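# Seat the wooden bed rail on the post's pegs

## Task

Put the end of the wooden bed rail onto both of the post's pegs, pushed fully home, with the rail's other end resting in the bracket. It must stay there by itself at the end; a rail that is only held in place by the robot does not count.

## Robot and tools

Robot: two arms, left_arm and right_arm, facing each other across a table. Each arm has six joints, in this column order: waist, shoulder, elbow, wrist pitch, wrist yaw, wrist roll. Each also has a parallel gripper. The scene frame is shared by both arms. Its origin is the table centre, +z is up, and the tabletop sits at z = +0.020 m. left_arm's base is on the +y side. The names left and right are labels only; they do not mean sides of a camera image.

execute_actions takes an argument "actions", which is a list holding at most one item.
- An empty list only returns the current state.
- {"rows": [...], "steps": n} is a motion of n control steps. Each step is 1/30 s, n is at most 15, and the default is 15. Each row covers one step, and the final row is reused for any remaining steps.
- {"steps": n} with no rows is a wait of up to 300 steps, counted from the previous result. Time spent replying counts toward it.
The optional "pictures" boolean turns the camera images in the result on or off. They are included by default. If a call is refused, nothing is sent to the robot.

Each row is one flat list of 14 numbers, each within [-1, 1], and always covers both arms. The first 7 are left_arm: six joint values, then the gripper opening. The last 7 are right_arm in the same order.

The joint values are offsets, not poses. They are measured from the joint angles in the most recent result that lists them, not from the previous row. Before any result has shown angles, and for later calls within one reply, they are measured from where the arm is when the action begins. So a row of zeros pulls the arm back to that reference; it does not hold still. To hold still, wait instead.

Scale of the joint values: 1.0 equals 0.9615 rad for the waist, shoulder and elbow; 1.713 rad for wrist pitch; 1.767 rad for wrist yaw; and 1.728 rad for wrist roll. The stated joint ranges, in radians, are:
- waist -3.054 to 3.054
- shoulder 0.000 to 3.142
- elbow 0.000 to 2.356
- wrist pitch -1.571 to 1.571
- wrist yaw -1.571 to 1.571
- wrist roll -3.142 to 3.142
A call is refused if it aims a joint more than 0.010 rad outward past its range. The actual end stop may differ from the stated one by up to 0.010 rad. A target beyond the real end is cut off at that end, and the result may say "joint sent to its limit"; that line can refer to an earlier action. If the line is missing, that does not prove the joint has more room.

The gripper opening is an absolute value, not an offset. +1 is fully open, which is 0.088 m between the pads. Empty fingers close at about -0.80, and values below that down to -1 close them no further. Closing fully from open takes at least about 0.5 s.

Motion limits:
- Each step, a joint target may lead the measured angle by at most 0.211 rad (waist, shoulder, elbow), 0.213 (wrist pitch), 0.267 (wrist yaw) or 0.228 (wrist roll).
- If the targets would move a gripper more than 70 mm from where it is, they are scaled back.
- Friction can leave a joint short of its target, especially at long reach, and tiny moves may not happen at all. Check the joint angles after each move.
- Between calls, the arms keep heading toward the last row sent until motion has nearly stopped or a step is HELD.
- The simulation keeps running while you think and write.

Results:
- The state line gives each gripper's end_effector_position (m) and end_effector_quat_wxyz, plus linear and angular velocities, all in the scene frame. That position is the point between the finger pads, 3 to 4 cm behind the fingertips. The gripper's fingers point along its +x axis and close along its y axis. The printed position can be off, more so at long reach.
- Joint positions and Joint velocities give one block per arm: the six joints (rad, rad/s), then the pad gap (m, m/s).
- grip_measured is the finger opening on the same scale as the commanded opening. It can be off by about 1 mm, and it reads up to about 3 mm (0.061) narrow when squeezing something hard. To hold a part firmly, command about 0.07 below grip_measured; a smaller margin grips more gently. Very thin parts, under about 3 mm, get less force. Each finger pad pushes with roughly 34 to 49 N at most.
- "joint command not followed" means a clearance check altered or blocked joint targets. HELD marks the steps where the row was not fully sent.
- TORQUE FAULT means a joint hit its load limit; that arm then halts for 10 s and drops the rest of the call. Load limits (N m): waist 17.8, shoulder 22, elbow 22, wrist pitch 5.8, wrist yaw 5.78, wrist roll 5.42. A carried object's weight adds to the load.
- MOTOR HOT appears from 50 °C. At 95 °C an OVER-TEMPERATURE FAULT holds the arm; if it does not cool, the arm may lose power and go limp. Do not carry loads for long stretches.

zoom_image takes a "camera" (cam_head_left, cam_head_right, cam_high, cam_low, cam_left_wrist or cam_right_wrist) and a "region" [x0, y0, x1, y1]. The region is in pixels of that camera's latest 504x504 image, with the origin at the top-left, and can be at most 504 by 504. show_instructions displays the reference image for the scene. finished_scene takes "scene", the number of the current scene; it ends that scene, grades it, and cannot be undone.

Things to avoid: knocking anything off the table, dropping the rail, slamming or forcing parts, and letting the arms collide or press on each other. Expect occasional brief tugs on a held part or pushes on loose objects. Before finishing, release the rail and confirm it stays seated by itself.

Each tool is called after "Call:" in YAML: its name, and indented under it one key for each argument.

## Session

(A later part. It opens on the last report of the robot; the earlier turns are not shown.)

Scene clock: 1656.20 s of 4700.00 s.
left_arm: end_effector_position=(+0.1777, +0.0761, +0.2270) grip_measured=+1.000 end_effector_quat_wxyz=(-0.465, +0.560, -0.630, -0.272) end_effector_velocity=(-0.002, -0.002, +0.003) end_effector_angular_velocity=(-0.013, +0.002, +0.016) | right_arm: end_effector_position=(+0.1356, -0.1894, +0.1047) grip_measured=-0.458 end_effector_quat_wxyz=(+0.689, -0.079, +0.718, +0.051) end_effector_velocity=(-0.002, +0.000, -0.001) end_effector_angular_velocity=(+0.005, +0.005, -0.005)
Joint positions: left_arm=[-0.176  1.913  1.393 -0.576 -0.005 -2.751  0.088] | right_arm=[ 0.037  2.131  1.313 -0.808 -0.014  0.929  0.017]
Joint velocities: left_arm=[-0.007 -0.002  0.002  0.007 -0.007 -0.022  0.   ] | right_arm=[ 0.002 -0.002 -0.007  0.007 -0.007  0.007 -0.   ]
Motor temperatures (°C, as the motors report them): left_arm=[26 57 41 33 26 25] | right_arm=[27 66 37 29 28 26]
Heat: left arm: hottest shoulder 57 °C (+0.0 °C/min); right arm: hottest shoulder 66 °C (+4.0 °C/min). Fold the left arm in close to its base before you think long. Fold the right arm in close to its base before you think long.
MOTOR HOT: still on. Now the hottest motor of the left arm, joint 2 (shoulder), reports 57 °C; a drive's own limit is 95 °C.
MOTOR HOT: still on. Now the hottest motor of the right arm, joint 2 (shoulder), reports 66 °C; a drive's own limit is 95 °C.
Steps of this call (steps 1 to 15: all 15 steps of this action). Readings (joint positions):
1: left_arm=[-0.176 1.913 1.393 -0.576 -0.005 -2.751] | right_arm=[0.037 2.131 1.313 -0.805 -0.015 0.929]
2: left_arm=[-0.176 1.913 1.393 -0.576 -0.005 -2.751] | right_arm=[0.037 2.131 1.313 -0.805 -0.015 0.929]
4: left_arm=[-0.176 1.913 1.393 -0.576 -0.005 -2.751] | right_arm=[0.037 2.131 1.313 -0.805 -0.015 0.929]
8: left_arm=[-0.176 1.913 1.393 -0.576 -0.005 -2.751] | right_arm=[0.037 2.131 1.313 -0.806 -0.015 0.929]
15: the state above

Call:
execute_actions:
  actions:
    - {"rows":[[0,0,0,0,0,0,1,0.002,0.0145,0.006,0,0.004,0,-1]],"steps":15}

Call:
zoom_image:
  camera: "cam_left_wrist"
  region: [320,310,410,400]

Scene clock: 1662.00 s of 4700.00 s.
left_arm: end_effector_position=(+0.1777, +0.0761, +0.2270) grip_measured=+1.000 end_effector_quat_wxyz=(-0.465, +0.560, -0.630, -0.272) end_effector_velocity=(-0.000, +0.002, -0.001) end_effector_angular_velocity=(+0.008, -0.002, +0.007) | right_arm: end_effector_position=(+0.1356, -0.1895, +0.1045) grip_measured=-0.458 end_effector_quat_wxyz=(+0.689, -0.080, +0.718, +0.051) end_effector_velocity=(-0.001, -0.001, +0.002) end_effector_angular_velocity=(+0.001, +0.008, +0.004)
Joint positions: left_arm=[-0.176  1.913  1.393 -0.576 -0.005 -2.751  0.088] | right_arm=[ 0.037  2.132  1.313 -0.808 -0.014  0.929  0.017]
Joint velocities: left_arm=[-0.002 -0.002 -0.002 -0.007 -0.007 -0.007  0.   ] | right_arm=[-0.002 -0.007 -0.002 -0.007 -0.007 -0.007 -0.   ]
Motor temperatures (°C, as the motors report them): left_arm=[26 57 41 33 26 25] | right_arm=[27 65 37 29 28 26]
Heat: left arm: hottest shoulder 57 °C (+0.0 °C/min); right arm: hottest shoulder 65 °C (+3.0 °C/min). Fold the left arm in close to its base before you think long. Fold the right arm in close to its base before you think long.
MOTOR HOT: still on. Now the hottest motor of the left arm, joint 2 (shoulder), reports 57 °C; a drive's own limit is 95 °C.
MOTOR HOT: still on. Now the hottest motor of the right arm, joint 2 (shoulder), reports 65 °C; a drive's own limit is 95 °C.
Steps of this call (steps 1 to 15: the robot went on to your last target; steps 16 to 90: nothing new was sent; then 2.30 s passed at rest; steps 91 to 105: all 15 steps of this action). Readings (joint positions):
91: left_arm=[-0.176 1.913 1.393 -0.576 -0.005 -2.751] | right_arm=[0.037 2.131 1.313 -0.808 -0.014 0.929]
92: left_arm=[-0.176 1.913 1.393 -0.576 -0.005 -2.751] | right_arm=[0.037 2.132 1.313 -0.808 -0.014 0.929]
94: left_arm=[-0.176 1.913 1.393 -0.576 -0.005 -2.751] | right_arm=[0.037 2.132 1.313 -0.808 -0.014 0.929]
98: left_arm=[-0.176 1.913 1.393 -0.576 -0.005 -2.751] | right_arm=[0.037 2.132 1.313 -0.808 -0.014 0.929]
105: the state above

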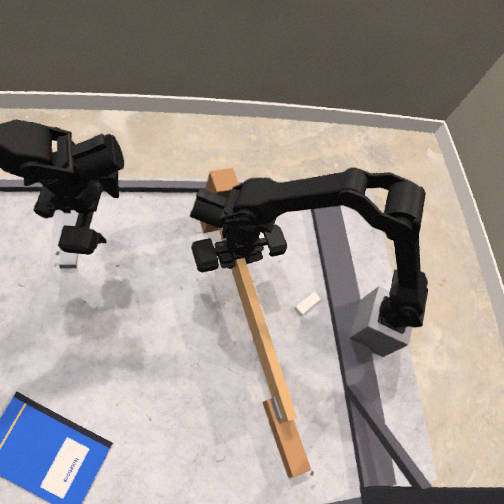

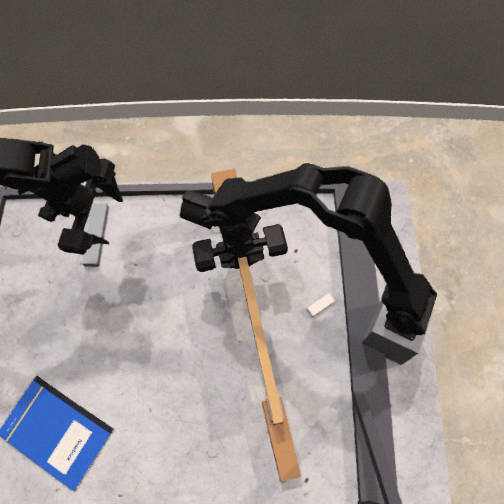

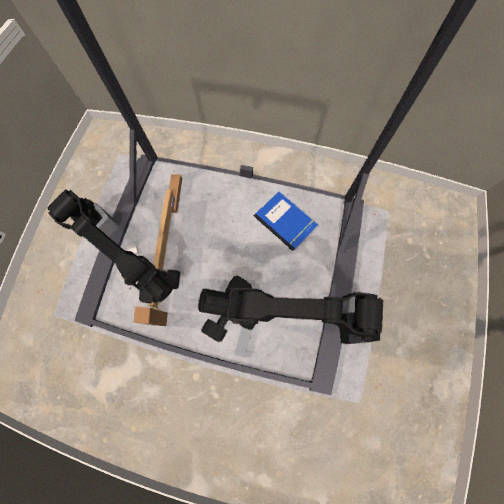

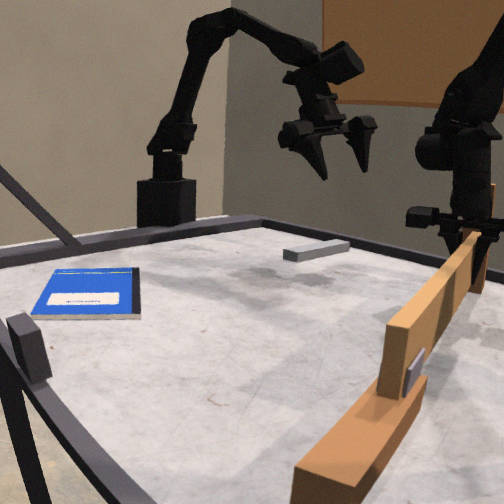

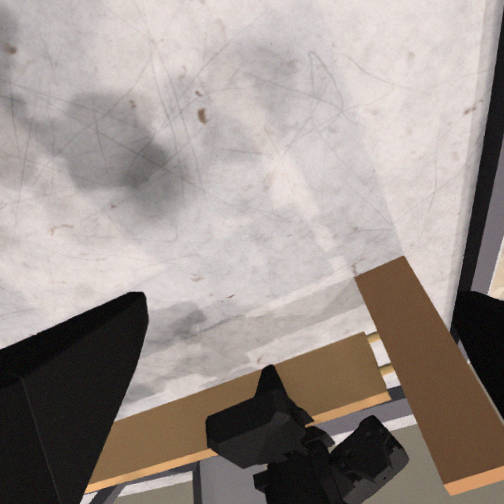

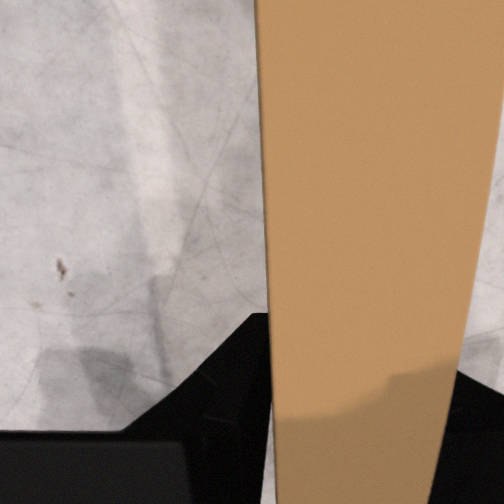

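Region (320, 310, 410, 400) of cam_left_wrist's 504x504 image, scaled by 5.600, with more detail than that image has.

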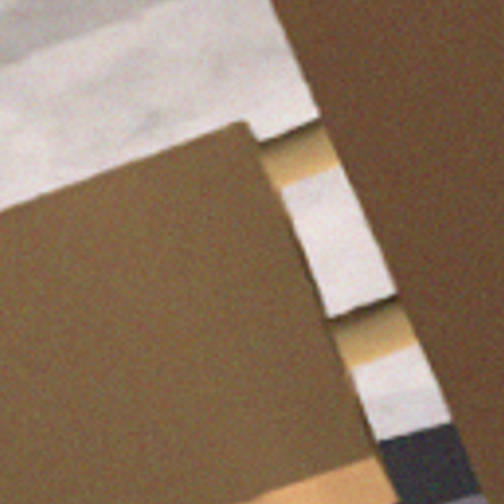

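Call:
execute_actions:
  actions:
    - {"rows":[[0,0,0,0,0,0,1,0.02,0.016,0.02,0,0.004,0,-1]],"steps":15}

Call:
zoom_image:
  camera: "cam_left_wrist"
  region: [320,310,410,400]

Scene clock: 1672.17 s of 4700.00 s.
left_arm: end_effector_position=(+0.1777, +0.0761, +0.2270) grip_measured=+1.000 end_effector_quat_wxyz=(-0.465, +0.560, -0.630, -0.272) end_effector_velocity=(-0.002, +0.002, -0.001) end_effector_angular_velocity=(+0.008, -0.009, -0.010) | right_arm: end_effector_position=(+0.1326, -0.1861, +0.1043) grip_measured=-0.458 end_effector_quat_wxyz=(+0.691, -0.085, +0.716, +0.056) end_effector_velocity=(-0.006, -0.003, +0.001) end_effector_angular_velocity=(-0.010, +0.030, +0.023)
Joint positions: left_arm=[-0.176  1.913  1.393 -0.576 -0.005 -2.751  0.088] | right_arm=[ 0.05   2.136  1.318 -0.806 -0.009  0.929  0.017]
Joint velocities: left_arm=[-0.007 -0.002 -0.002 -0.007 -0.007  0.007  0.   ] | right_arm=[ 0.002 -0.002 -0.002 -0.022 -0.022 -0.022 -0.   ]
Motor temperatures (°C, as the motors report them): left_arm=[26 57 41 33 26 25] | right_arm=[27 62 37 29 28 26]
Heat: left arm: hottest shoulder 57 °C (+0.0 °C/min); right arm: hottest shoulder 62 °C (+2.0 °C/min). Fold the left arm in close to its base before you think long. Fold the right arm in close to its base before you think long.
MOTOR HOT: still on. Now the hottest motor of the left arm, joint 2 (shoulder), reports 57 °C; a drive's own limit is 95 °C.
MOTOR HOT: still on. Now the hottest motor of the right arm, joint 2 (shoulder), reports 62 °C; a drive's own limit is 95 °C.
Steps of this call (steps 1 to 15: the robot went on to your last target; steps 16 to 90: nothing new was sent; then 6.67 s passed at rest; steps 91 to 105: all 15 steps of this action). Readings (joint positions):
91: left_arm=[-0.176 1.913 1.393 -0.576 -0.005 -2.751] | right_arm=[0.038 2.132 1.313 -0.808 -0.013 0.929]
92: left_arm=[-0.176 1.913 1.393 -0.576 -0.005 -2.751] | right_arm=[0.040 2.133 1.314 -0.807 -0.010 0.929]
94: left_arm=[-0.176 1.913 1.393 -0.576 -0.005 -2.751] | right_arm=[0.045 2.135 1.317 -0.806 -0.009 0.929]
98: left_arm=[-0.176 1.913 1.393 -0.576 -0.005 -2.751] | right_arm=[0.050 2.136 1.318 -0.806 -0.009 0.929]
105: the state above

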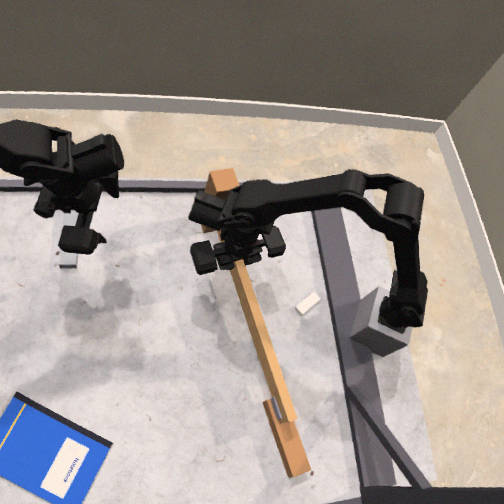

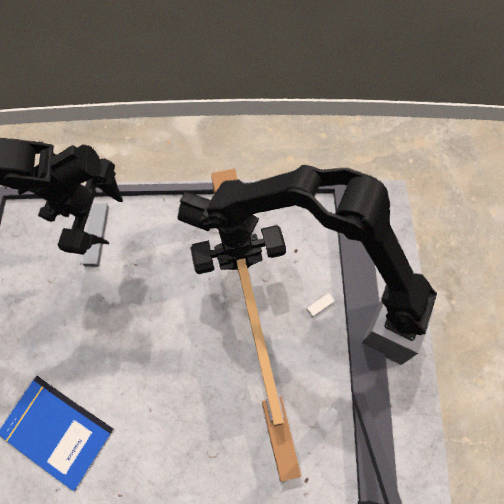

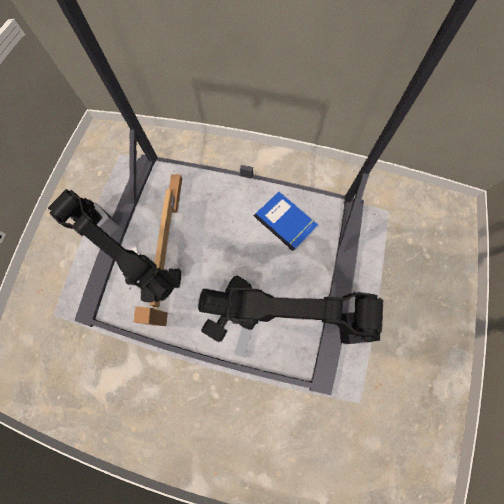

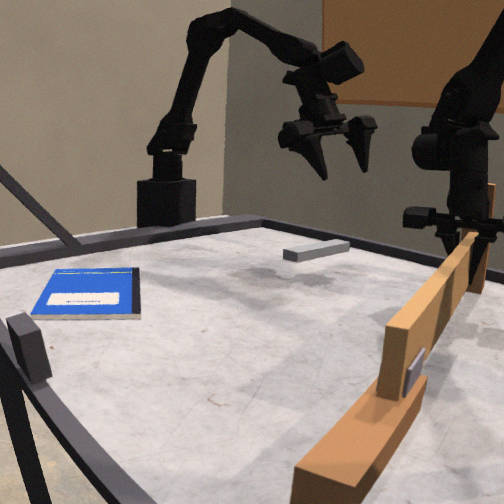

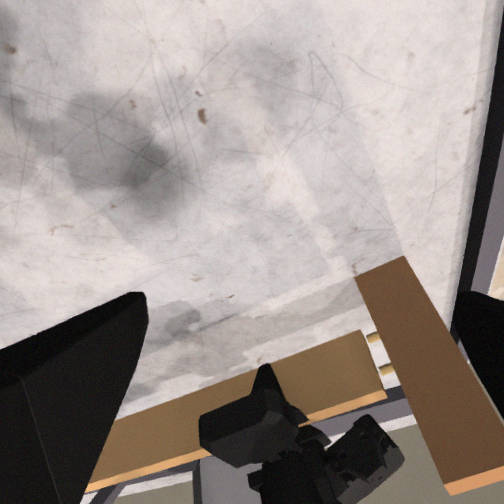

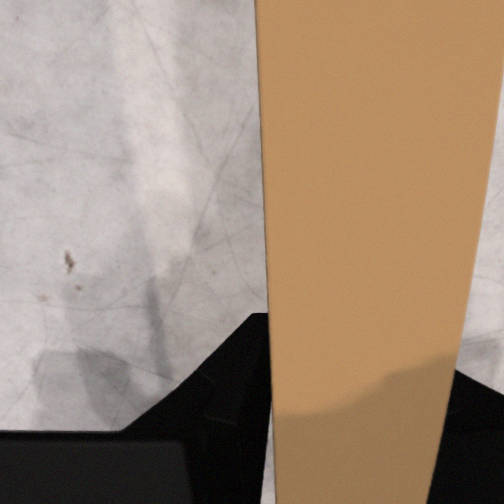

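Region (320, 310, 410, 400) of cam_left_wrist's 504x504 image, scaled by 5.600, with more detail than that image has.

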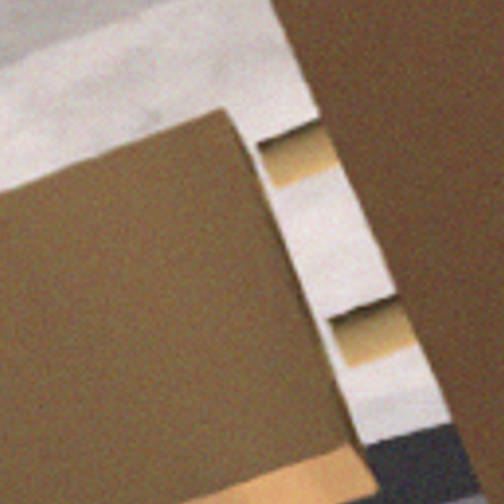

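Call:
execute_actions:
  actions:
    - {"rows":[[0,0,0,0,0,0,1,0,0.016,0.008,0,0.004,0,-1]],"steps":12}
  pictures: false

Call:
execute_actions:
  actions:
    - {"rows":[[0,0,0,0,0,0,1,-0.008,0,0.008,0,0.006,0,-1],[0,0,0,0,0,0,1,-0.012,0,0.008,0,0.006,0,-1],[0,0,0,0,0,0,1,-0.016,0,0.008,0,0.006,0,-1],[0,0,0,0,0,0,1,-0.02,0,0.008,0,0.006,0,-1],[0,0,0,0,0,0,1,-0.024,0,0.008,0,0.006,0,-1]],"steps":15}
  pictures: false

Scene clock: 1677.73 s of 4700.00 s.
left_arm: end_effector_position=(+0.1777, +0.0761, +0.2270) grip_measured=+1.000 end_effector_quat_wxyz=(-0.465, +0.560, -0.630, -0.272) end_effector_velocity=(-0.002, +0.000, +0.001) end_effector_angular_velocity=(+0.001, +0.010, +0.001) | right_arm: end_effector_position=(+0.1326, -0.1866, +0.1030) grip_measured=-0.458 end_effector_quat_wxyz=(+0.691, -0.086, +0.716, +0.054) end_effector_velocity=(-0.001, -0.002, +0.000) end_effector_angular_velocity=(-0.003, +0.010, +0.004)
Joint positions: left_arm=[-0.176  1.913  1.393 -0.576 -0.005 -2.751  0.088] | right_arm=[ 0.05   2.14   1.318 -0.806 -0.008  0.929  0.017]
Joint velocities: left_arm=[-0.002 -0.002  0.002 -0.007  0.007 -0.007  0.   ] | right_arm=[-0.002 -0.002 -0.002 -0.007 -0.007 -0.007 -0.   ]
Motor temperatures (°C, as the motors report them): left_arm=[26 57 41 33 26 25] | right_arm=[27 61 37 29 28 26]
Heat: left arm: hottest shoulder 57 °C (+0.0 °C/min); right arm: hottest shoulder 61 °C (+2.0 °C/min). Fold the left arm in close to its base before you think long. Fold the right arm in close to its base before you think long.
MOTOR HOT: still on. Now the hottest motor of the left arm, joint 2 (shoulder), reports 57 °C; a drive's own limit is 95 °C.
MOTOR HOT: still on. Now the hottest motor of the right arm, joint 2 (shoulder), reports 61 °C; a drive's own limit is 95 °C.
Steps of this call (steps 1 to 15: the robot went on to your last target; steps 16 to 90: nothing new was sent; then 2.17 s passed at rest; steps 91 to 102: all 12 steps of this action). Readings (joint positions):
91: left_arm=[-0.176 1.913 1.393 -0.576 -0.005 -2.751] | right_arm=[0.050 2.136 1.318 -0.806 -0.009 0.929]
92: left_arm=[-0.176 1.913 1.393 -0.576 -0.005 -2.751] | right_arm=[0.050 2.137 1.318 -0.806 -0.009 0.929]
94: left_arm=[-0.176 1.913 1.393 -0.576 -0.005 -2.751] | right_arm=[0.050 2.138 1.318 -0.806 -0.008 0.929]
98: left_arm=[-0.176 1.913 1.393 -0.576 -0.005 -2.751] | right_arm=[0.050 2.140 1.318 -0.806 -0.008 0.929]
102: the state above

Scene clock: 1678.23 s of 4700.00 s.
left_arm: end_effector_position=(+0.1777, +0.0761, +0.2270) grip_measured=+1.000 end_effector_quat_wxyz=(-0.465, +0.560, -0.630, -0.272) end_effector_velocity=(-0.002, -0.001, +0.001) end_effector_angular_velocity=(-0.007, -0.004, +0.003) | right_arm: end_effector_position=(+0.1341, -0.1879, +0.1030) grip_measured=-0.458 end_effector_quat_wxyz=(+0.689, -0.083, +0.718, +0.052) end_effector_velocity=(-0.004, -0.004, +0.001) end_effector_angular_velocity=(-0.016, +0.016, +0.009)
Joint positions: left_arm=[-0.176  1.913  1.393 -0.576 -0.005 -2.751  0.088] | right_arm=[ 0.043  2.14   1.318 -0.809 -0.012  0.929  0.017]
Joint velocities: left_arm=[-0.007 -0.002 -0.002  0.007 -0.007 -0.007  0.   ] | right_arm=[ 0.002 -0.002 -0.002 -0.022 -0.007 -0.007  0.   ]
Motor temperatures (°C, as the motors report them): left_arm=[26 57 41 33 26 25] | right_arm=[27 61 37 29 28 26]
Heat: left arm: hottest shoulder 57 °C (+0.0 °C/min); right arm: hottest shoulder 61 °C (+2.0 °C/min). Fold the left arm in close to its base before you think long. Fold the right arm in close to its base before you think long.
MOTOR HOT: still on. Now the hottest motor of the left arm, joint 2 (shoulder), reports 57 °C; a drive's own limit is 95 °C.
MOTOR HOT: still on. Now the hottest motor of the right arm, joint 2 (shoulder), reports 61 °C; a drive's own limit is 95 °C.
Steps of this call (steps 1 to 15: all 15 steps of this action). Readings (joint positions):
1: left_arm=[-0.176 1.913 1.393 -0.576 -0.005 -2.751] | right_arm=[0.050 2.140 1.318 -0.806 -0.008 0.929]
2: left_arm=[-0.176 1.913 1.393 -0.576 -0.005 -2.751] | right_arm=[0.049 2.140 1.318 -0.806 -0.008 0.929]
4: left_arm=[-0.176 1.913 1.393 -0.576 -0.005 -2.751] | right_arm=[0.046 2.140 1.318 -0.807 -0.008 0.929]
8: left_arm=[-0.176 1.913 1.393 -0.576 -0.005 -2.751] | right_arm=[0.043 2.140 1.318 -0.809 -0.012 0.929]
15: the state above

Call:
execute_actions:
  actions:
    - {"rows":[[0,0,0,0,0,0,1,-0.012,0,0.008,-0.003,0.008,0,-1],[0,0,0,0,0,0,1,-0.012,0,0.008,-0.004,0.008,0,-1],[0,0,0,0,0,0,1,-0.012,0,0.008,-0.005,0.008,0,-1],[0,0,0,0,0,0,1,-0.012,0,0.008,-0.006,0.008,0,-1],[0,0,0,0,0,0,1,-0.012,0,0.008,-0.007,0.008,0,-1],[0,0,0,0,0,0,1,-0.012,0,0.008,-0.008,0.008,0,-1]],"steps":15}

Call:
zoom_image:
  camera: "cam_left_wrist"
  region: [320,310,410,400]

Scene clock: 1682.03 s of 4700.00 s.
left_arm: end_effector_position=(+0.1777, +0.0761, +0.2270) grip_measured=+1.000 end_effector_quat_wxyz=(-0.465, +0.560, -0.630, -0.272) end_effector_velocity=(+0.002, +0.001, +0.001) end_effector_angular_velocity=(+0.003, -0.003, +0.012) | right_arm: end_effector_position=(+0.1338, -0.1890, +0.1031) grip_measured=-0.458 end_effector_quat_wxyz=(+0.688, -0.085, +0.719, +0.050) end_effector_velocity=(-0.004, -0.002, -0.000) end_effector_angular_velocity=(-0.002, +0.024, -0.026)
Joint positions: left_arm=[-0.176  1.913  1.393 -0.576 -0.005 -2.751  0.088] | right_arm=[ 0.042  2.14   1.318 -0.814 -0.012  0.929  0.017]
Joint velocities: left_arm=[ 0.002 -0.002  0.002 -0.007 -0.007 -0.007  0.   ] | right_arm=[-0.002 -0.002 -0.007 -0.007 -0.022  0.022 -0.   ]
Motor temperatures (°C, as the motors report them): left_arm=[26 57 41 33 26 25] | right_arm=[27 61 37 29 28 26]
Heat: left arm: hottest shoulder 57 °C (+0.0 °C/min); right arm: hottest shoulder 61 °C (+2.0 °C/min). Fold the left arm in close to its base before you think long. Fold the right arm in close to its base before you think long.
MOTOR HOT: still on. Now the hottest motor of the left arm, joint 2 (shoulder), reports 57 °C; a drive's own limit is 95 °C.
MOTOR HOT: still on. Now the hottest motor of the right arm, joint 2 (shoulder), reports 61 °C; a drive's own limit is 95 °C.
Steps of this call (steps 1 to 15: the robot went on to your last target; steps 16 to 90: nothing new was sent; then 0.30 s passed at rest; steps 91 to 105: all 15 steps of this action). Readings (joint positions):
91: left_arm=[-0.176 1.913 1.393 -0.576 -0.005 -2.751] | right_arm=[0.043 2.140 1.318 -0.809 -0.012 0.929]
92: left_arm=[-0.176 1.913 1.393 -0.576 -0.005 -2.751] | right_arm=[0.043 2.140 1.318 -0.810 -0.012 0.929]
94: left_arm=[-0.176 1.913 1.393 -0.576 -0.005 -2.751] | right_arm=[0.043 2.140 1.318 -0.811 -0.012 0.929]
98: left_arm=[-0.176 1.913 1.393 -0.576 -0.005 -2.751] | right_arm=[0.042 2.140 1.318 -0.813 -0.012 0.929]
105: the state above

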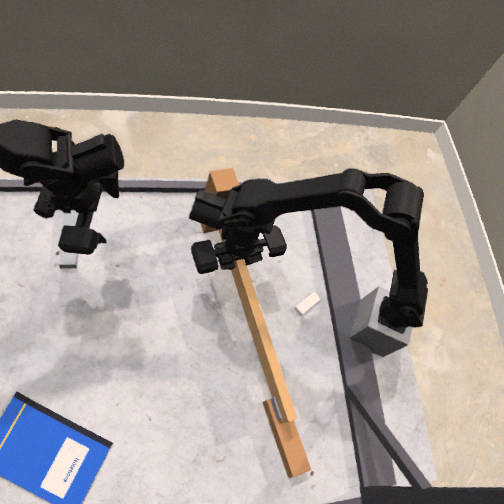

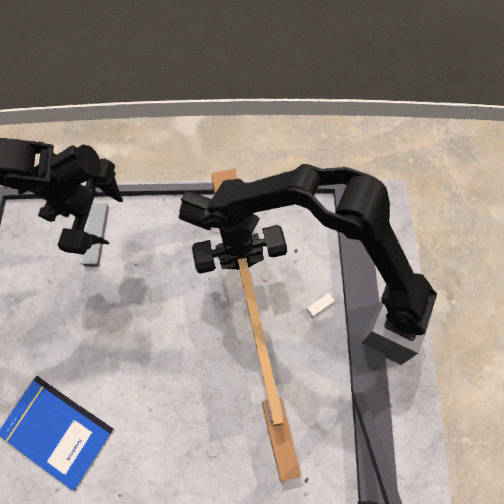

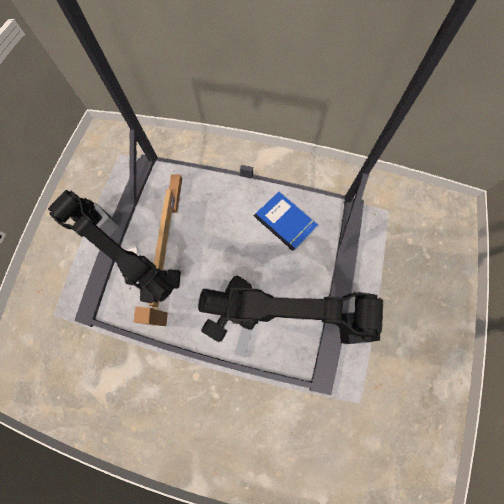

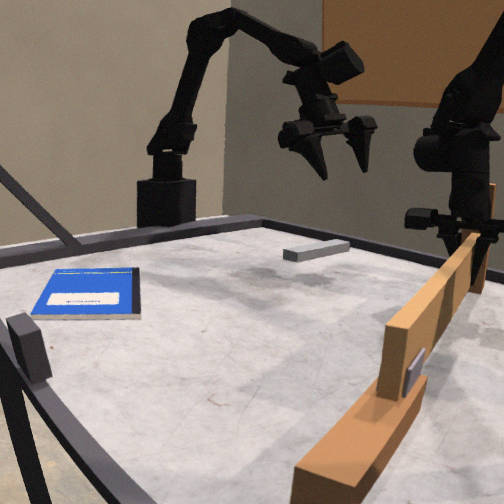

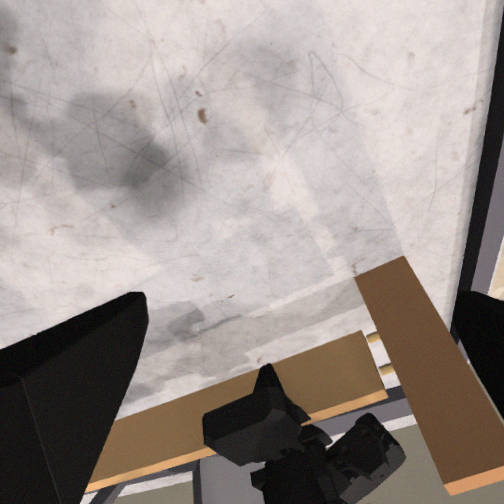

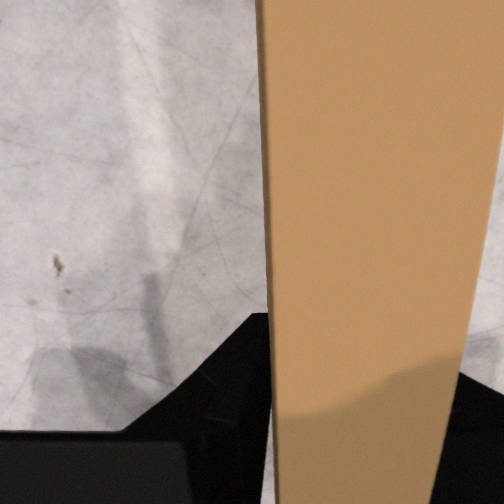

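Region (320, 310, 410, 400) of cam_left_wrist's 504x504 image, scaled by 5.600, with more detail than that image has.

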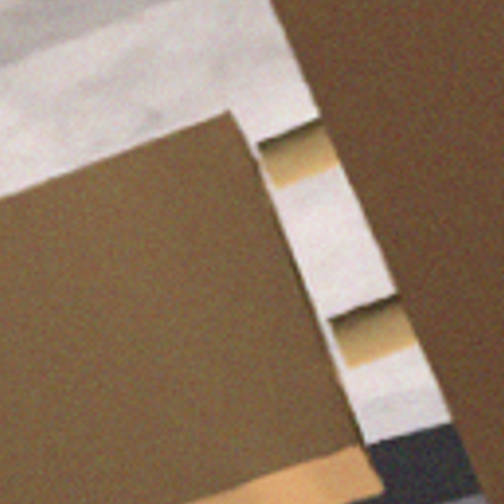

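Call:
execute_actions:
  actions:
    - {"rows":[[0,0,0,0,0,0,1,0.008,0,0.014,-0.004,0.006,0,-1]],"steps":12}
  pictures: false

Call:
execute_actions:
  actions:
    - {"rows":[[0,0,0,0,0,0,1,-0.008,0,0.008,0,0.006,0,-1],[0,0,0,0,0,0,1,-0.012,0,0.008,0,0.006,0,-1],[0,0,0,0,0,0,1,-0.016,0,0.008,0,0.006,0,-1],[0,0,0,0,0,0,1,-0.02,0,0.008,0,0.006,0,-1]],"steps":15}
  pictures: false

Scene clock: 1686.00 s of 4700.00 s.
left_arm: end_effector_position=(+0.1777, +0.0761, +0.2270) grip_measured=+1.000 end_effector_quat_wxyz=(-0.465, +0.560, -0.630, -0.272) end_effector_velocity=(+0.002, -0.001, +0.001) end_effector_angular_velocity=(-0.005, -0.017, +0.014) | right_arm: end_effector_position=(+0.1334, -0.1883, +0.1034) grip_measured=-0.458 end_effector_quat_wxyz=(+0.689, -0.086, +0.718, +0.051) end_effector_velocity=(-0.001, -0.002, +0.000) end_effector_angular_velocity=(-0.003, +0.010, +0.004)
Joint positions: left_arm=[-0.176  1.913  1.393 -0.576 -0.005 -2.751  0.088] | right_arm=[ 0.045  2.14   1.32  -0.814 -0.009  0.929  0.017]
Joint velocities: left_arm=[-0.002 -0.002 -0.002  0.007 -0.022 -0.007  0.   ] | right_arm=[-0.002 -0.002 -0.002 -0.007 -0.007 -0.007 -0.   ]
Motor temperatures (°C, as the motors report them): left_arm=[26 57 41 33 26 25] | right_arm=[27 61 37 29 28 26]
Heat: left arm: hottest shoulder 57 °C (+0.0 °C/min); right arm: hottest shoulder 61 °C (+2.0 °C/min). Fold the left arm in close to its base before you think long. Fold the right arm in close to its base before you think long.
MOTOR HOT: still on. Now the hottest motor of the left arm, joint 2 (shoulder), reports 57 °C; a drive's own limit is 95 °C.
MOTOR HOT: still on. Now the hottest motor of the right arm, joint 2 (shoulder), reports 61 °C; a drive's own limit is 95 °C.
Steps of this call (steps 1 to 15: the robot went on to your last target; steps 16 to 90: nothing new was sent; then 0.57 s passed at rest; steps 91 to 102: all 12 steps of this action). Readings (joint positions):
91: left_arm=[-0.176 1.913 1.393 -0.576 -0.005 -2.751] | right_arm=[0.043 2.140 1.318 -0.814 -0.012 0.929]
92: left_arm=[-0.176 1.913 1.393 -0.576 -0.005 -2.751] | right_arm=[0.043 2.140 1.319 -0.814 -0.012 0.929]
94: left_arm=[-0.176 1.913 1.393 -0.576 -0.005 -2.751] | right_arm=[0.045 2.140 1.319 -0.814 -0.010 0.929]
98: left_arm=[-0.176 1.913 1.393 -0.576 -0.005 -2.751] | right_arm=[0.045 2.140 1.320 -0.814 -0.009 0.929]
102: the state above

Scene clock: 1686.50 s of 4700.00 s.
left_arm: end_effector_position=(+0.1777, +0.0761, +0.2270) grip_measured=+1.000 end_effector_quat_wxyz=(-0.465, +0.560, -0.630, -0.272) end_effector_velocity=(-0.000, +0.002, -0.001) end_effector_angular_velocity=(+0.007, +0.004, +0.020) | right_arm: end_effector_position=(+0.1340, -0.1885, +0.1034) grip_measured=-0.458 end_effector_quat_wxyz=(+0.688, -0.084, +0.719, +0.051) end_effector_velocity=(-0.003, -0.004, +0.001) end_effector_angular_velocity=(-0.011, +0.029, -0.016)
Joint positions: left_arm=[-0.176  1.913  1.393 -0.576 -0.005 -2.751  0.088] | right_arm=[ 0.042  2.14   1.32  -0.814 -0.013  0.929  0.017]
Joint velocities: left_arm=[-0.002 -0.002 -0.002 -0.007 -0.007 -0.022  0.   ] | right_arm=[-0.007 -0.002 -0.002 -0.022 -0.022  0.007 -0.   ]
Motor temperatures (°C, as the motors report them): left_arm=[26 57 41 33 26 25] | right_arm=[27 61 37 29 28 26]
Heat: left arm: hottest shoulder 57 °C (+0.0 °C/min); right arm: hottest shoulder 61 °C (+2.0 °C/min). Fold the left arm in close to its base before you think long. Fold the right arm in close to its base before you think long.
MOTOR HOT: still on. Now the hottest motor of the left arm, joint 2 (shoulder), reports 57 °C; a drive's own limit is 95 °C.
MOTOR HOT: still on. Now the hottest motor of the right arm, joint 2 (shoulder), reports 61 °C; a drive's own limit is 95 °C.
Steps of this call (steps 1 to 15: all 15 steps of this action). Readings (joint positions):
1: left_arm=[-0.176 1.913 1.393 -0.576 -0.005 -2.751] | right_arm=[0.045 2.140 1.320 -0.814 -0.009 0.929]
2: left_arm=[-0.176 1.913 1.393 -0.576 -0.005 -2.751] | right_arm=[0.045 2.140 1.320 -0.814 -0.009 0.929]
4: left_arm=[-0.176 1.913 1.393 -0.576 -0.005 -2.751] | right_arm=[0.043 2.140 1.320 -0.814 -0.011 0.929]
8: left_arm=[-0.176 1.913 1.393 -0.576 -0.005 -2.751] | right_arm=[0.042 2.140 1.320 -0.814 -0.013 0.929]
15: the state above

Sweep −y with push, further.

Call:
execute_actions:
  actions:
    - {"rows":[[0,0,0,0,0,0,1,-0.012,0,0.008,-0.003,0.008,0,-1],[0,0,0,0,0,0,1,-0.012,0,0.008,-0.004,0.008,0,-1],[0,0,0,0,0,0,1,-0.012,0,0.008,-0.005,0.008,0,-1],[0,0,0,0,0,0,1,-0.012,0,0.008,-0.006,0.008,0,-1],[0,0,0,0,0,0,1,-0.012,0,0.008,-0.007,0.008,0,-1],[0,0,0,0,0,0,1,-0.012,0,0.008,-0.008,0.008,0,-1],[0,0,0,0,0,0,1,-0.012,0,0.008,-0.009,0.008,0,-1]],"steps":15}
  pictures: false

Scene clock: 1689.83 s of 4700.00 s.
left_arm: end_effector_position=(+0.1777, +0.0761, +0.2270) grip_measured=+1.000 end_effector_quat_wxyz=(-0.465, +0.560, -0.630, -0.272) end_effector_velocity=(-0.005, +0.001, -0.001) end_effector_angular_velocity=(+0.006, +0.011, -0.004) | right_arm: end_effector_position=(+0.1339, -0.1895, +0.1035) grip_measured=-0.458 end_effector_quat_wxyz=(+0.687, -0.085, +0.720, +0.049) end_effector_velocity=(-0.001, +0.002, +0.000) end_effector_angular_velocity=(+0.010, +0.004, +0.009)
Joint positions: left_arm=[-0.176  1.913  1.393 -0.576 -0.005 -2.751  0.088] | right_arm=[ 0.041  2.14   1.32  -0.818 -0.013  0.929  0.017]
Joint velocities: left_arm=[-0.007 -0.002 -0.002 -0.007  0.007 -0.007  0.   ] | right_arm=[ 0.002 -0.002 -0.002  0.007 -0.007 -0.007 -0.   ]
Motor temperatures (°C, as the motors report them): left_arm=[26 57 41 33 26 25] | right_arm=[27 61 37 29 28 26]
Heat: left arm: hottest shoulder 57 °C (+0.0 °C/min); right arm: hottest shoulder 61 °C (+2.0 °C/min). Fold the left arm in close to its base before you think long. Fold the right arm in close to its base before you think long.
MOTOR HOT: still on. Now the hottest motor of the left arm, joint 2 (shoulder), reports 57 °C; a drive's own limit is 95 °C.
MOTOR HOT: still on. Now the hottest motor of the right arm, joint 2 (shoulder), reports 61 °C; a drive's own limit is 95 °C.
Steps of this call (steps 1 to 15: the robot went on to your last target; steps 16 to 85: nothing new was sent; steps 86 to 100: all 15 steps of this action). Readings (joint positions):
86: left_arm=[-0.176 1.913 1.393 -0.576 -0.005 -2.751] | right_arm=[0.042 2.140 1.320 -0.814 -0.013 0.929]
87: left_arm=[-0.176 1.913 1.393 -0.576 -0.005 -2.751] | right_arm=[0.042 2.140 1.320 -0.814 -0.013 0.929]
89: left_arm=[-0.176 1.913 1.393 -0.576 -0.005 -2.751] | right_arm=[0.042 2.140 1.320 -0.815 -0.013 0.929]
93: left_arm=[-0.176 1.913 1.393 -0.576 -0.005 -2.751] | right_arm=[0.041 2.140 1.320 -0.817 -0.013 0.929]
100: the state above

Call:
execute_actions:
  actions:
    - {"rows":[[0,0,0,0,0,0,1,0.008,-0.033,0.008,-0.002,0.006,0,-1]],"steps":12}
  pictures: false

Call:
execute_actions:
  actions:
    - {"rows":[[0,0,0,0,0,0,1,-0.008,0,0.008,0,0.006,0,-1],[0,0,0,0,0,0,1,-0.012,0,0.008,0,0.006,0,-1],[0,0,0,0,0,0,1,-0.016,0,0.008,0,0.006,0,-1],[0,0,0,0,0,0,1,-0.02,0,0.008,0,0.006,0,-1]],"steps":15}
  pictures: false

Scene clock: 1694.80 s of 4700.00 s.
left_arm: end_effector_position=(+0.1777, +0.0761, +0.2270) grip_measured=+1.000 end_effector_quat_wxyz=(-0.465, +0.560, -0.630, -0.272) end_effector_velocity=(-0.002, -0.001, +0.001) end_effector_angular_velocity=(-0.008, +0.003, +0.016) | right_arm: end_effector_position=(+0.1333, -0.1881, +0.1058) grip_measured=-0.458 end_effector_quat_wxyz=(+0.690, -0.085, +0.717, +0.052) end_effector_velocity=(-0.002, -0.003, -0.001) end_effector_angular_velocity=(-0.008, +0.012, +0.004)
Joint positions: left_arm=[-0.176  1.913  1.393 -0.576 -0.005 -2.751  0.088] | right_arm=[ 0.046  2.133  1.32  -0.818 -0.009  0.929  0.017]
Joint velocities: left_arm=[-0.007 -0.002 -0.002  0.007 -0.007 -0.022  0.   ] | right_arm=[-0.002 -0.002 -0.007 -0.007 -0.007 -0.007 -0.   ]
Motor temperatures (°C, as the motors report them): left_arm=[26 57 41 33 26 25] | right_arm=[27 60 37 29 28 26]
Heat: left arm: hottest shoulder 57 °C (+0.0 °C/min); right arm: hottest shoulder 60 °C (-1.0 °C/min). Fold the left arm in close to its base before you think long. Fold the right arm in close to its base before you think long.
MOTOR HOT: still on. Now the hottest motor of the left arm, joint 2 (shoulder), reports 57 °C; a drive's own limit is 95 °C.
MOTOR HOT: still on. Now the hottest motor of the right arm, joint 2 (shoulder), reports 60 °C; a drive's own limit is 95 °C.
Steps of this call (steps 1 to 15: the robot went on to your last target; steps 16 to 90: nothing new was sent; then 1.57 s passed at rest; steps 91 to 102: all 12 steps of this action). Readings (joint positions):
91: left_arm=[-0.176 1.913 1.393 -0.576 -0.005 -2.751] | right_arm=[0.042 2.139 1.320 -0.818 -0.013 0.929]
92: left_arm=[-0.176 1.913 1.393 -0.576 -0.005 -2.751] | right_arm=[0.043 2.138 1.320 -0.818 -0.013 0.929]
94: left_arm=[-0.176 1.913 1.393 -0.576 -0.005 -2.751] | right_arm=[0.044 2.136 1.320 -0.818 -0.011 0.929]
98: left_arm=[-0.176 1.913 1.393 -0.576 -0.005 -2.751] | right_arm=[0.045 2.133 1.320 -0.818 -0.010 0.929]
102: the state above

Scene clock: 1695.30 s of 4700.00 s.
left_arm: end_effector_position=(+0.1777, +0.0761, +0.2270) grip_measured=+1.000 end_effector_quat_wxyz=(-0.465, +0.560, -0.630, -0.272) end_effector_velocity=(+0.002, +0.004, -0.002) end_effector_angular_velocity=(+0.012, -0.002, +0.012) | right_arm: end_effector_position=(+0.1340, -0.1884, +0.1058) grip_measured=-0.458 end_effector_quat_wxyz=(+0.689, -0.083, +0.718, +0.052) end_effector_velocity=(-0.000, +0.001, +0.000) end_effector_angular_velocity=(+0.016, +0.017, -0.001)
Joint positions: left_arm=[-0.176  1.913  1.393 -0.576 -0.005 -2.751  0.088] | right_arm=[ 0.043  2.133  1.32  -0.818 -0.012  0.929  0.017]
Joint velocities: left_arm=[ 0.002 -0.002 -0.007 -0.007 -0.007 -0.007  0.   ] | right_arm=[-0.007 -0.002 -0.002  0.007 -0.022 -0.007 -0.   ]
Motor temperatures (°C, as the motors report them): left_arm=[26 57 41 33 26 25] | right_arm=[27 60 37 29 28 26]
Heat: left arm: hottest shoulder 57 °C (+0.0 °C/min); right arm: hottest shoulder 60 °C (-1.0 °C/min). Fold the left arm in close to its base before you think long. Fold the right arm in close to its base before you think long.
MOTOR HOT: still on. Now the hottest motor of the left arm, joint 2 (shoulder), reports 57 °C; a drive's own limit is 95 °C.
MOTOR HOT: still on. Now the hottest motor of the right arm, joint 2 (shoulder), reports 60 °C; a drive's own limit is 95 °C.
Steps of this call (steps 1 to 15: all 15 steps of this action). Readings (joint positions):
1: left_arm=[-0.176 1.913 1.393 -0.576 -0.005 -2.751] | right_arm=[0.046 2.133 1.320 -0.818 -0.009 0.929]
2: left_arm=[-0.176 1.913 1.393 -0.576 -0.005 -2.751] | right_arm=[0.045 2.133 1.320 -0.818 -0.009 0.929]
4: left_arm=[-0.176 1.913 1.393 -0.576 -0.005 -2.751] | right_arm=[0.044 2.133 1.320 -0.818 -0.010 0.929]
8: left_arm=[-0.176 1.913 1.393 -0.576 -0.005 -2.751] | right_arm=[0.043 2.133 1.320 -0.818 -0.012 0.929]
15: the state above

Now sweep down/−y with shoulder while pushing.

Call:
execute_actions:
  actions:
    - {"rows":[[0,0,0,0,0,0,1,-0.012,0.011,0.008,0,0.008,0,-1],[0,0,0,0,0,0,1,-0.012,0.012,0.008,0,0.008,0,-1],[0,0,0,0,0,0,1,-0.012,0.013,0.008,0,0.008,0,-1],[0,0,0,0,0,0,1,-0.012,0.014,0.008,0,0.008,0,-1],[0,0,0,0,0,0,1,-0.012,0.015,0.008,0,0.008,0,-1],[0,0,0,0,0,0,1,-0.012,0.016,0.008,0,0.008,0,-1],[0,0,0,0,0,0,1,-0.012,0.017,0.008,0,0.008,0,-1]],"steps":15}

Call:
zoom_image:
  camera: "cam_left_wrist"
  region: [320,310,410,400]

Scene clock: 1699.70 s of 4700.00 s.
left_arm: end_effector_position=(+0.1777, +0.0761, +0.2270) grip_measured=+1.000 end_effector_quat_wxyz=(-0.465, +0.560, -0.630, -0.272) end_effector_velocity=(+0.002, +0.001, +0.001) end_effector_angular_velocity=(+0.004, -0.016, +0.014) | right_arm: end_effector_position=(+0.1338, -0.1888, +0.1046) grip_measured=-0.458 end_effector_quat_wxyz=(+0.688, -0.084, +0.719, +0.051) end_effector_velocity=(+0.002, +0.000, +0.000) end_effector_angular_velocity=(+0.004, -0.009, +0.020)
Joint positions: left_arm=[-0.176  1.913  1.393 -0.576 -0.005 -2.751  0.088] | right_arm=[ 0.043  2.136  1.32  -0.817 -0.012  0.929  0.017]
Joint velocities: left_arm=[-0.002 -0.002  0.002 -0.007 -0.022 -0.007  0.   ] | right_arm=[-0.002 -0.002 -0.002  0.007  0.007 -0.022  0.   ]
Motor temperatures (°C, as the motors report them): left_arm=[26 57 41 33 26 25] | right_arm=[27 60 37 29 28 26]
Heat: left arm: hottest shoulder 57 °C (+0.0 °C/min); right arm: hottest shoulder 60 °C (-3.0 °C/min). Fold the left arm in close to its base before you think long. Fold the right arm in close to its base before you think long.
MOTOR HOT: still on. Now the hottest motor of the left arm, joint 2 (shoulder), reports 57 °C; a drive's own limit is 95 °C.
MOTOR HOT: still on. Now the hottest motor of the right arm, joint 2 (shoulder), reports 60 °C; a drive's own limit is 95 °C.
Steps of this call (steps 1 to 15: the robot went on to your last target; steps 16 to 90: nothing new was sent; then 0.90 s passed at rest; steps 91 to 105: all 15 steps of this action). Readings (joint positions):
91: left_arm=[-0.176 1.913 1.393 -0.576 -0.005 -2.751] | right_arm=[0.043 2.133 1.320 -0.818 -0.012 0.929]
92: left_arm=[-0.176 1.913 1.393 -0.576 -0.005 -2.751] | right_arm=[0.043 2.133 1.320 -0.818 -0.012 0.929]
94: left_arm=[-0.176 1.913 1.393 -0.576 -0.005 -2.751] | right_arm=[0.043 2.133 1.320 -0.818 -0.012 0.929]
98: left_arm=[-0.176 1.913 1.393 -0.576 -0.005 -2.751] | right_arm=[0.043 2.136 1.320 -0.818 -0.012 0.929]
105: the state above

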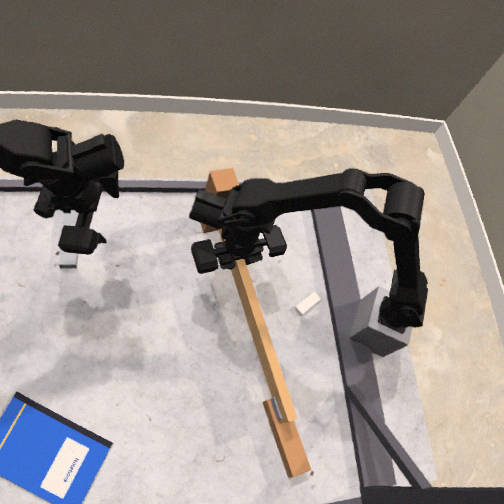

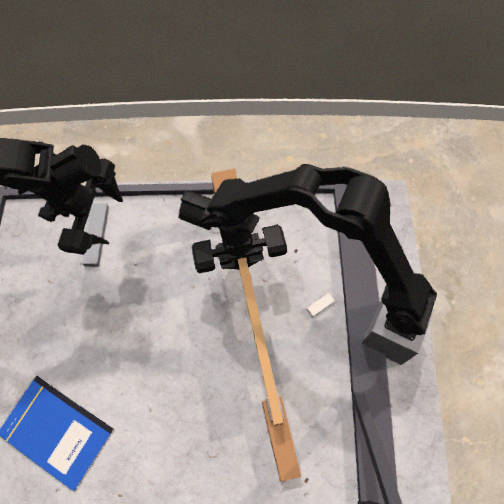

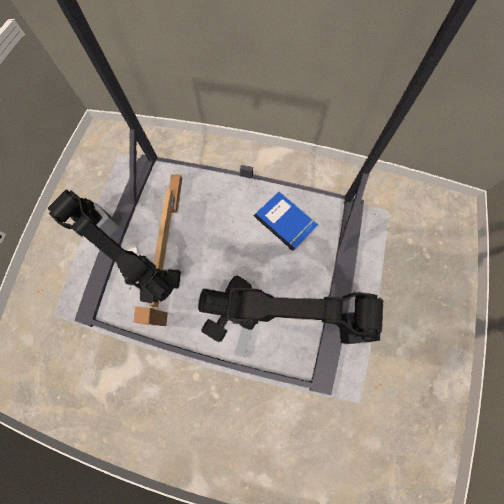

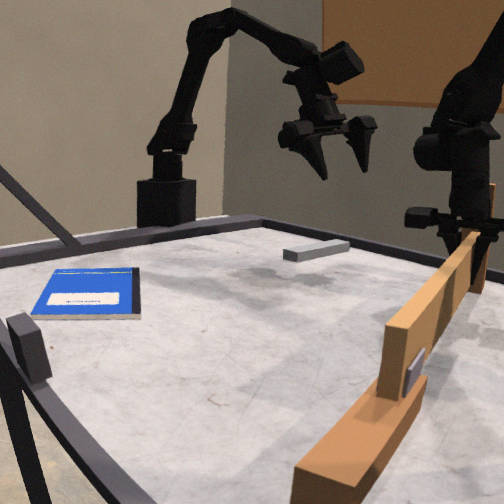

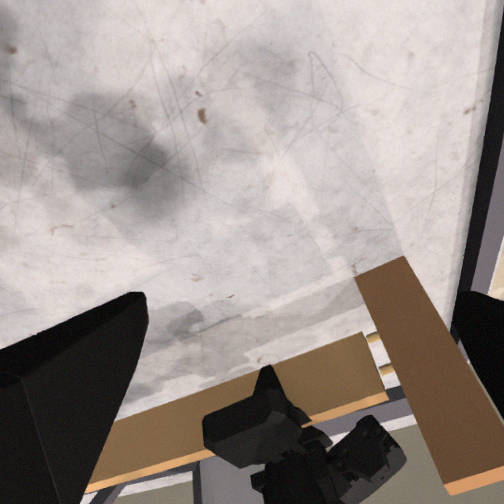

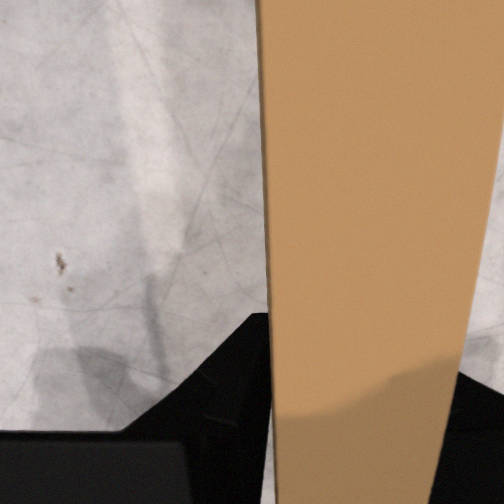

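Region (320, 310, 410, 400) of cam_left_wrist's 504x504 image, scaled by 5.600, with more detail than that image has.

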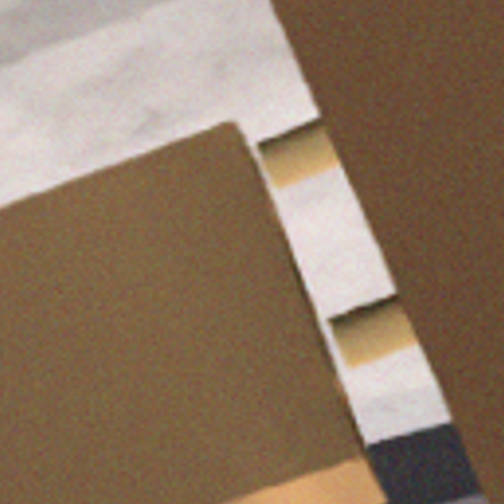

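Call:
execute_actions:
  actions:
    - {"rows":[[0,0,0,0,0,0,1,-0.012,0.012,0.008,-0.003,0.008,0,-1],[0,0,0,0,0,0,1,-0.012,0.012,0.008,-0.004,0.008,0,-1],[0,0,0,0,0,0,1,-0.012,0.012,0.008,-0.005,0.008,0,-1],[0,0,0,0,0,0,1,-0.012,0.012,0.008,-0.006,0.008,0,-1],[0,0,0,0,0,0,1,-0.012,0.012,0.008,-0.007,0.008,0,-1],[0,0,0,0,0,0,1,-0.012,0.012,0.008,-0.008,0.008,0,-1],[0,0,0,0,0,0,1,-0.012,0.012,0.008,-0.009,0.008,0,-1]],"steps":15}
  pictures: false

Scene clock: 1703.33 s of 4700.00 s.
left_arm: end_effector_position=(+0.1777, +0.0761, +0.2270) grip_measured=+1.000 end_effector_quat_wxyz=(-0.465, +0.560, -0.630, -0.272) end_effector_velocity=(-0.000, +0.001, +0.001) end_effector_angular_velocity=(+0.004, -0.010, -0.006) | right_arm: end_effector_position=(+0.1337, -0.1896, +0.1047) grip_measured=-0.458 end_effector_quat_wxyz=(+0.688, -0.085, +0.719, +0.049) end_effector_velocity=(+0.000, +0.001, +0.000) end_effector_angular_velocity=(+0.010, +0.004, +0.004)
Joint positions: left_arm=[-0.176  1.913  1.393 -0.576 -0.005 -2.751  0.088] | right_arm=[ 0.042  2.136  1.32  -0.821 -0.012  0.929  0.017]
Joint velocities: left_arm=[-0.002 -0.002  0.002 -0.007 -0.007  0.007  0.   ] | right_arm=[-0.002 -0.002 -0.002  0.007 -0.007 -0.007  0.   ]
Motor temperatures (°C, as the motors report them): left_arm=[26 57 41 33 26 25] | right_arm=[27 60 37 29 28 26]
Heat: left arm: hottest shoulder 57 °C (+0.0 °C/min); right arm: hottest shoulder 60 °C (-3.0 °C/min). Fold the left arm in close to its base before you think long. Fold the right arm in close to its base before you think long.
MOTOR HOT: still on. Now the hottest motor of the left arm, joint 2 (shoulder), reports 57 °C; a drive's own limit is 95 °C.
MOTOR HOT: still on. Now the hottest motor of the right arm, joint 2 (shoulder), reports 60 °C; a drive's own limit is 95 °C.
Steps of this call (steps 1 to 15: the robot went on to your last target; steps 16 to 90: nothing new was sent; then 0.13 s passed at rest; steps 91 to 105: all 15 steps of this action). Readings (joint positions):
91: left_arm=[-0.176 1.913 1.393 -0.576 -0.005 -2.751] | right_arm=[0.043 2.136 1.320 -0.817 -0.012 0.929]
92: left_arm=[-0.176 1.913 1.393 -0.576 -0.005 -2.751] | right_arm=[0.043 2.136 1.320 -0.817 -0.012 0.929]
94: left_arm=[-0.176 1.913 1.393 -0.576 -0.005 -2.751] | right_arm=[0.043 2.136 1.320 -0.818 -0.012 0.929]
98: left_arm=[-0.176 1.913 1.393 -0.576 -0.005 -2.751] | right_arm=[0.042 2.136 1.320 -0.820 -0.012 0.929]
105: the state above

Call:
execute_actions:
  actions:
    - {"rows":[[0,0,0,0,0,0,1,-0.012,0.012,0.008,0.004,0.008,0,-1],[0,0,0,0,0,0,1,-0.012,0.013,0.008,0.004,0.008,0,-1],[0,0,0,0,0,0,1,-0.012,0.014,0.008,0.005,0.008,0,-1],[0,0,0,0,0,0,1,-0.012,0.015,0.008,0.005,0.008,0,-1],[0,0,0,0,0,0,1,-0.012,0.016,0.008,0.006,0.008,0,-1],[0,0,0,0,0,0,1,-0.012,0.017,0.008,0.006,0.008,0,-1],[0,0,0,0,0,0,1,-0.012,0.018,0.008,0.006,0.008,0,-1]],"steps":15}
  pictures: false

Scene clock: 1707.73 s of 4700.00 s.
left_arm: end_effector_position=(+0.1777, +0.0761, +0.2270) grip_measured=+1.000 end_effector_quat_wxyz=(-0.465, +0.560, -0.630, -0.272) end_effector_velocity=(-0.000, +0.003, -0.002) end_effector_angular_velocity=(+0.012, -0.002, +0.007) | right_arm: end_effector_position=(+0.1341, -0.1886, +0.1030) grip_measured=-0.458 end_effector_quat_wxyz=(+0.688, -0.084, +0.719, +0.050) end_effector_velocity=(-0.002, +0.000, -0.001) end_effector_angular_velocity=(+0.006, +0.007, +0.024)
Joint positions: left_arm=[-0.176  1.913  1.393 -0.576 -0.005 -2.751  0.088] | right_arm=[ 0.042  2.141  1.32  -0.813 -0.013  0.929  0.017]
Joint velocities: left_arm=[-0.002 -0.002 -0.007 -0.007 -0.007 -0.007  0.   ] | right_arm=[ 0.002 -0.002 -0.007  0.007 -0.007 -0.022 -0.   ]
Motor temperatures (°C, as the motors report them): left_arm=[26 57 41 33 26 25] | right_arm=[27 59 37 29 28 26]
Heat: left arm: hottest shoulder 57 °C (+0.0 °C/min); right arm: hottest shoulder 59 °C (-6.1 °C/min). Fold the left arm in close to its base before you think long. Fold the right arm in close to its base before you think long.
MOTOR HOT: still on. Now the hottest motor of the left arm, joint 2 (shoulder), reports 57 °C; a drive's own limit is 95 °C.
MOTOR HOT: still on. Now the hottest motor of the right arm, joint 2 (shoulder), reports 59 °C; a drive's own limit is 95 °C.
Steps of this call (steps 1 to 15: the robot went on to your last target; steps 16 to 90: nothing new was sent; then 0.90 s passed at rest; steps 91 to 105: all 15 steps of this action). Readings (joint positions):
91: left_arm=[-0.176 1.913 1.393 -0.576 -0.005 -2.751] | right_arm=[0.042 2.136 1.320 -0.821 -0.012 0.929]
92: left_arm=[-0.176 1.913 1.393 -0.576 -0.005 -2.751] | right_arm=[0.042 2.136 1.320 -0.820 -0.012 0.929]
94: left_arm=[-0.176 1.913 1.393 -0.576 -0.005 -2.751] | right_arm=[0.042 2.137 1.320 -0.818 -0.013 0.929]
98: left_arm=[-0.176 1.913 1.393 -0.576 -0.005 -2.751] | right_arm=[0.042 2.140 1.320 -0.815 -0.013 0.929]
105: the state above


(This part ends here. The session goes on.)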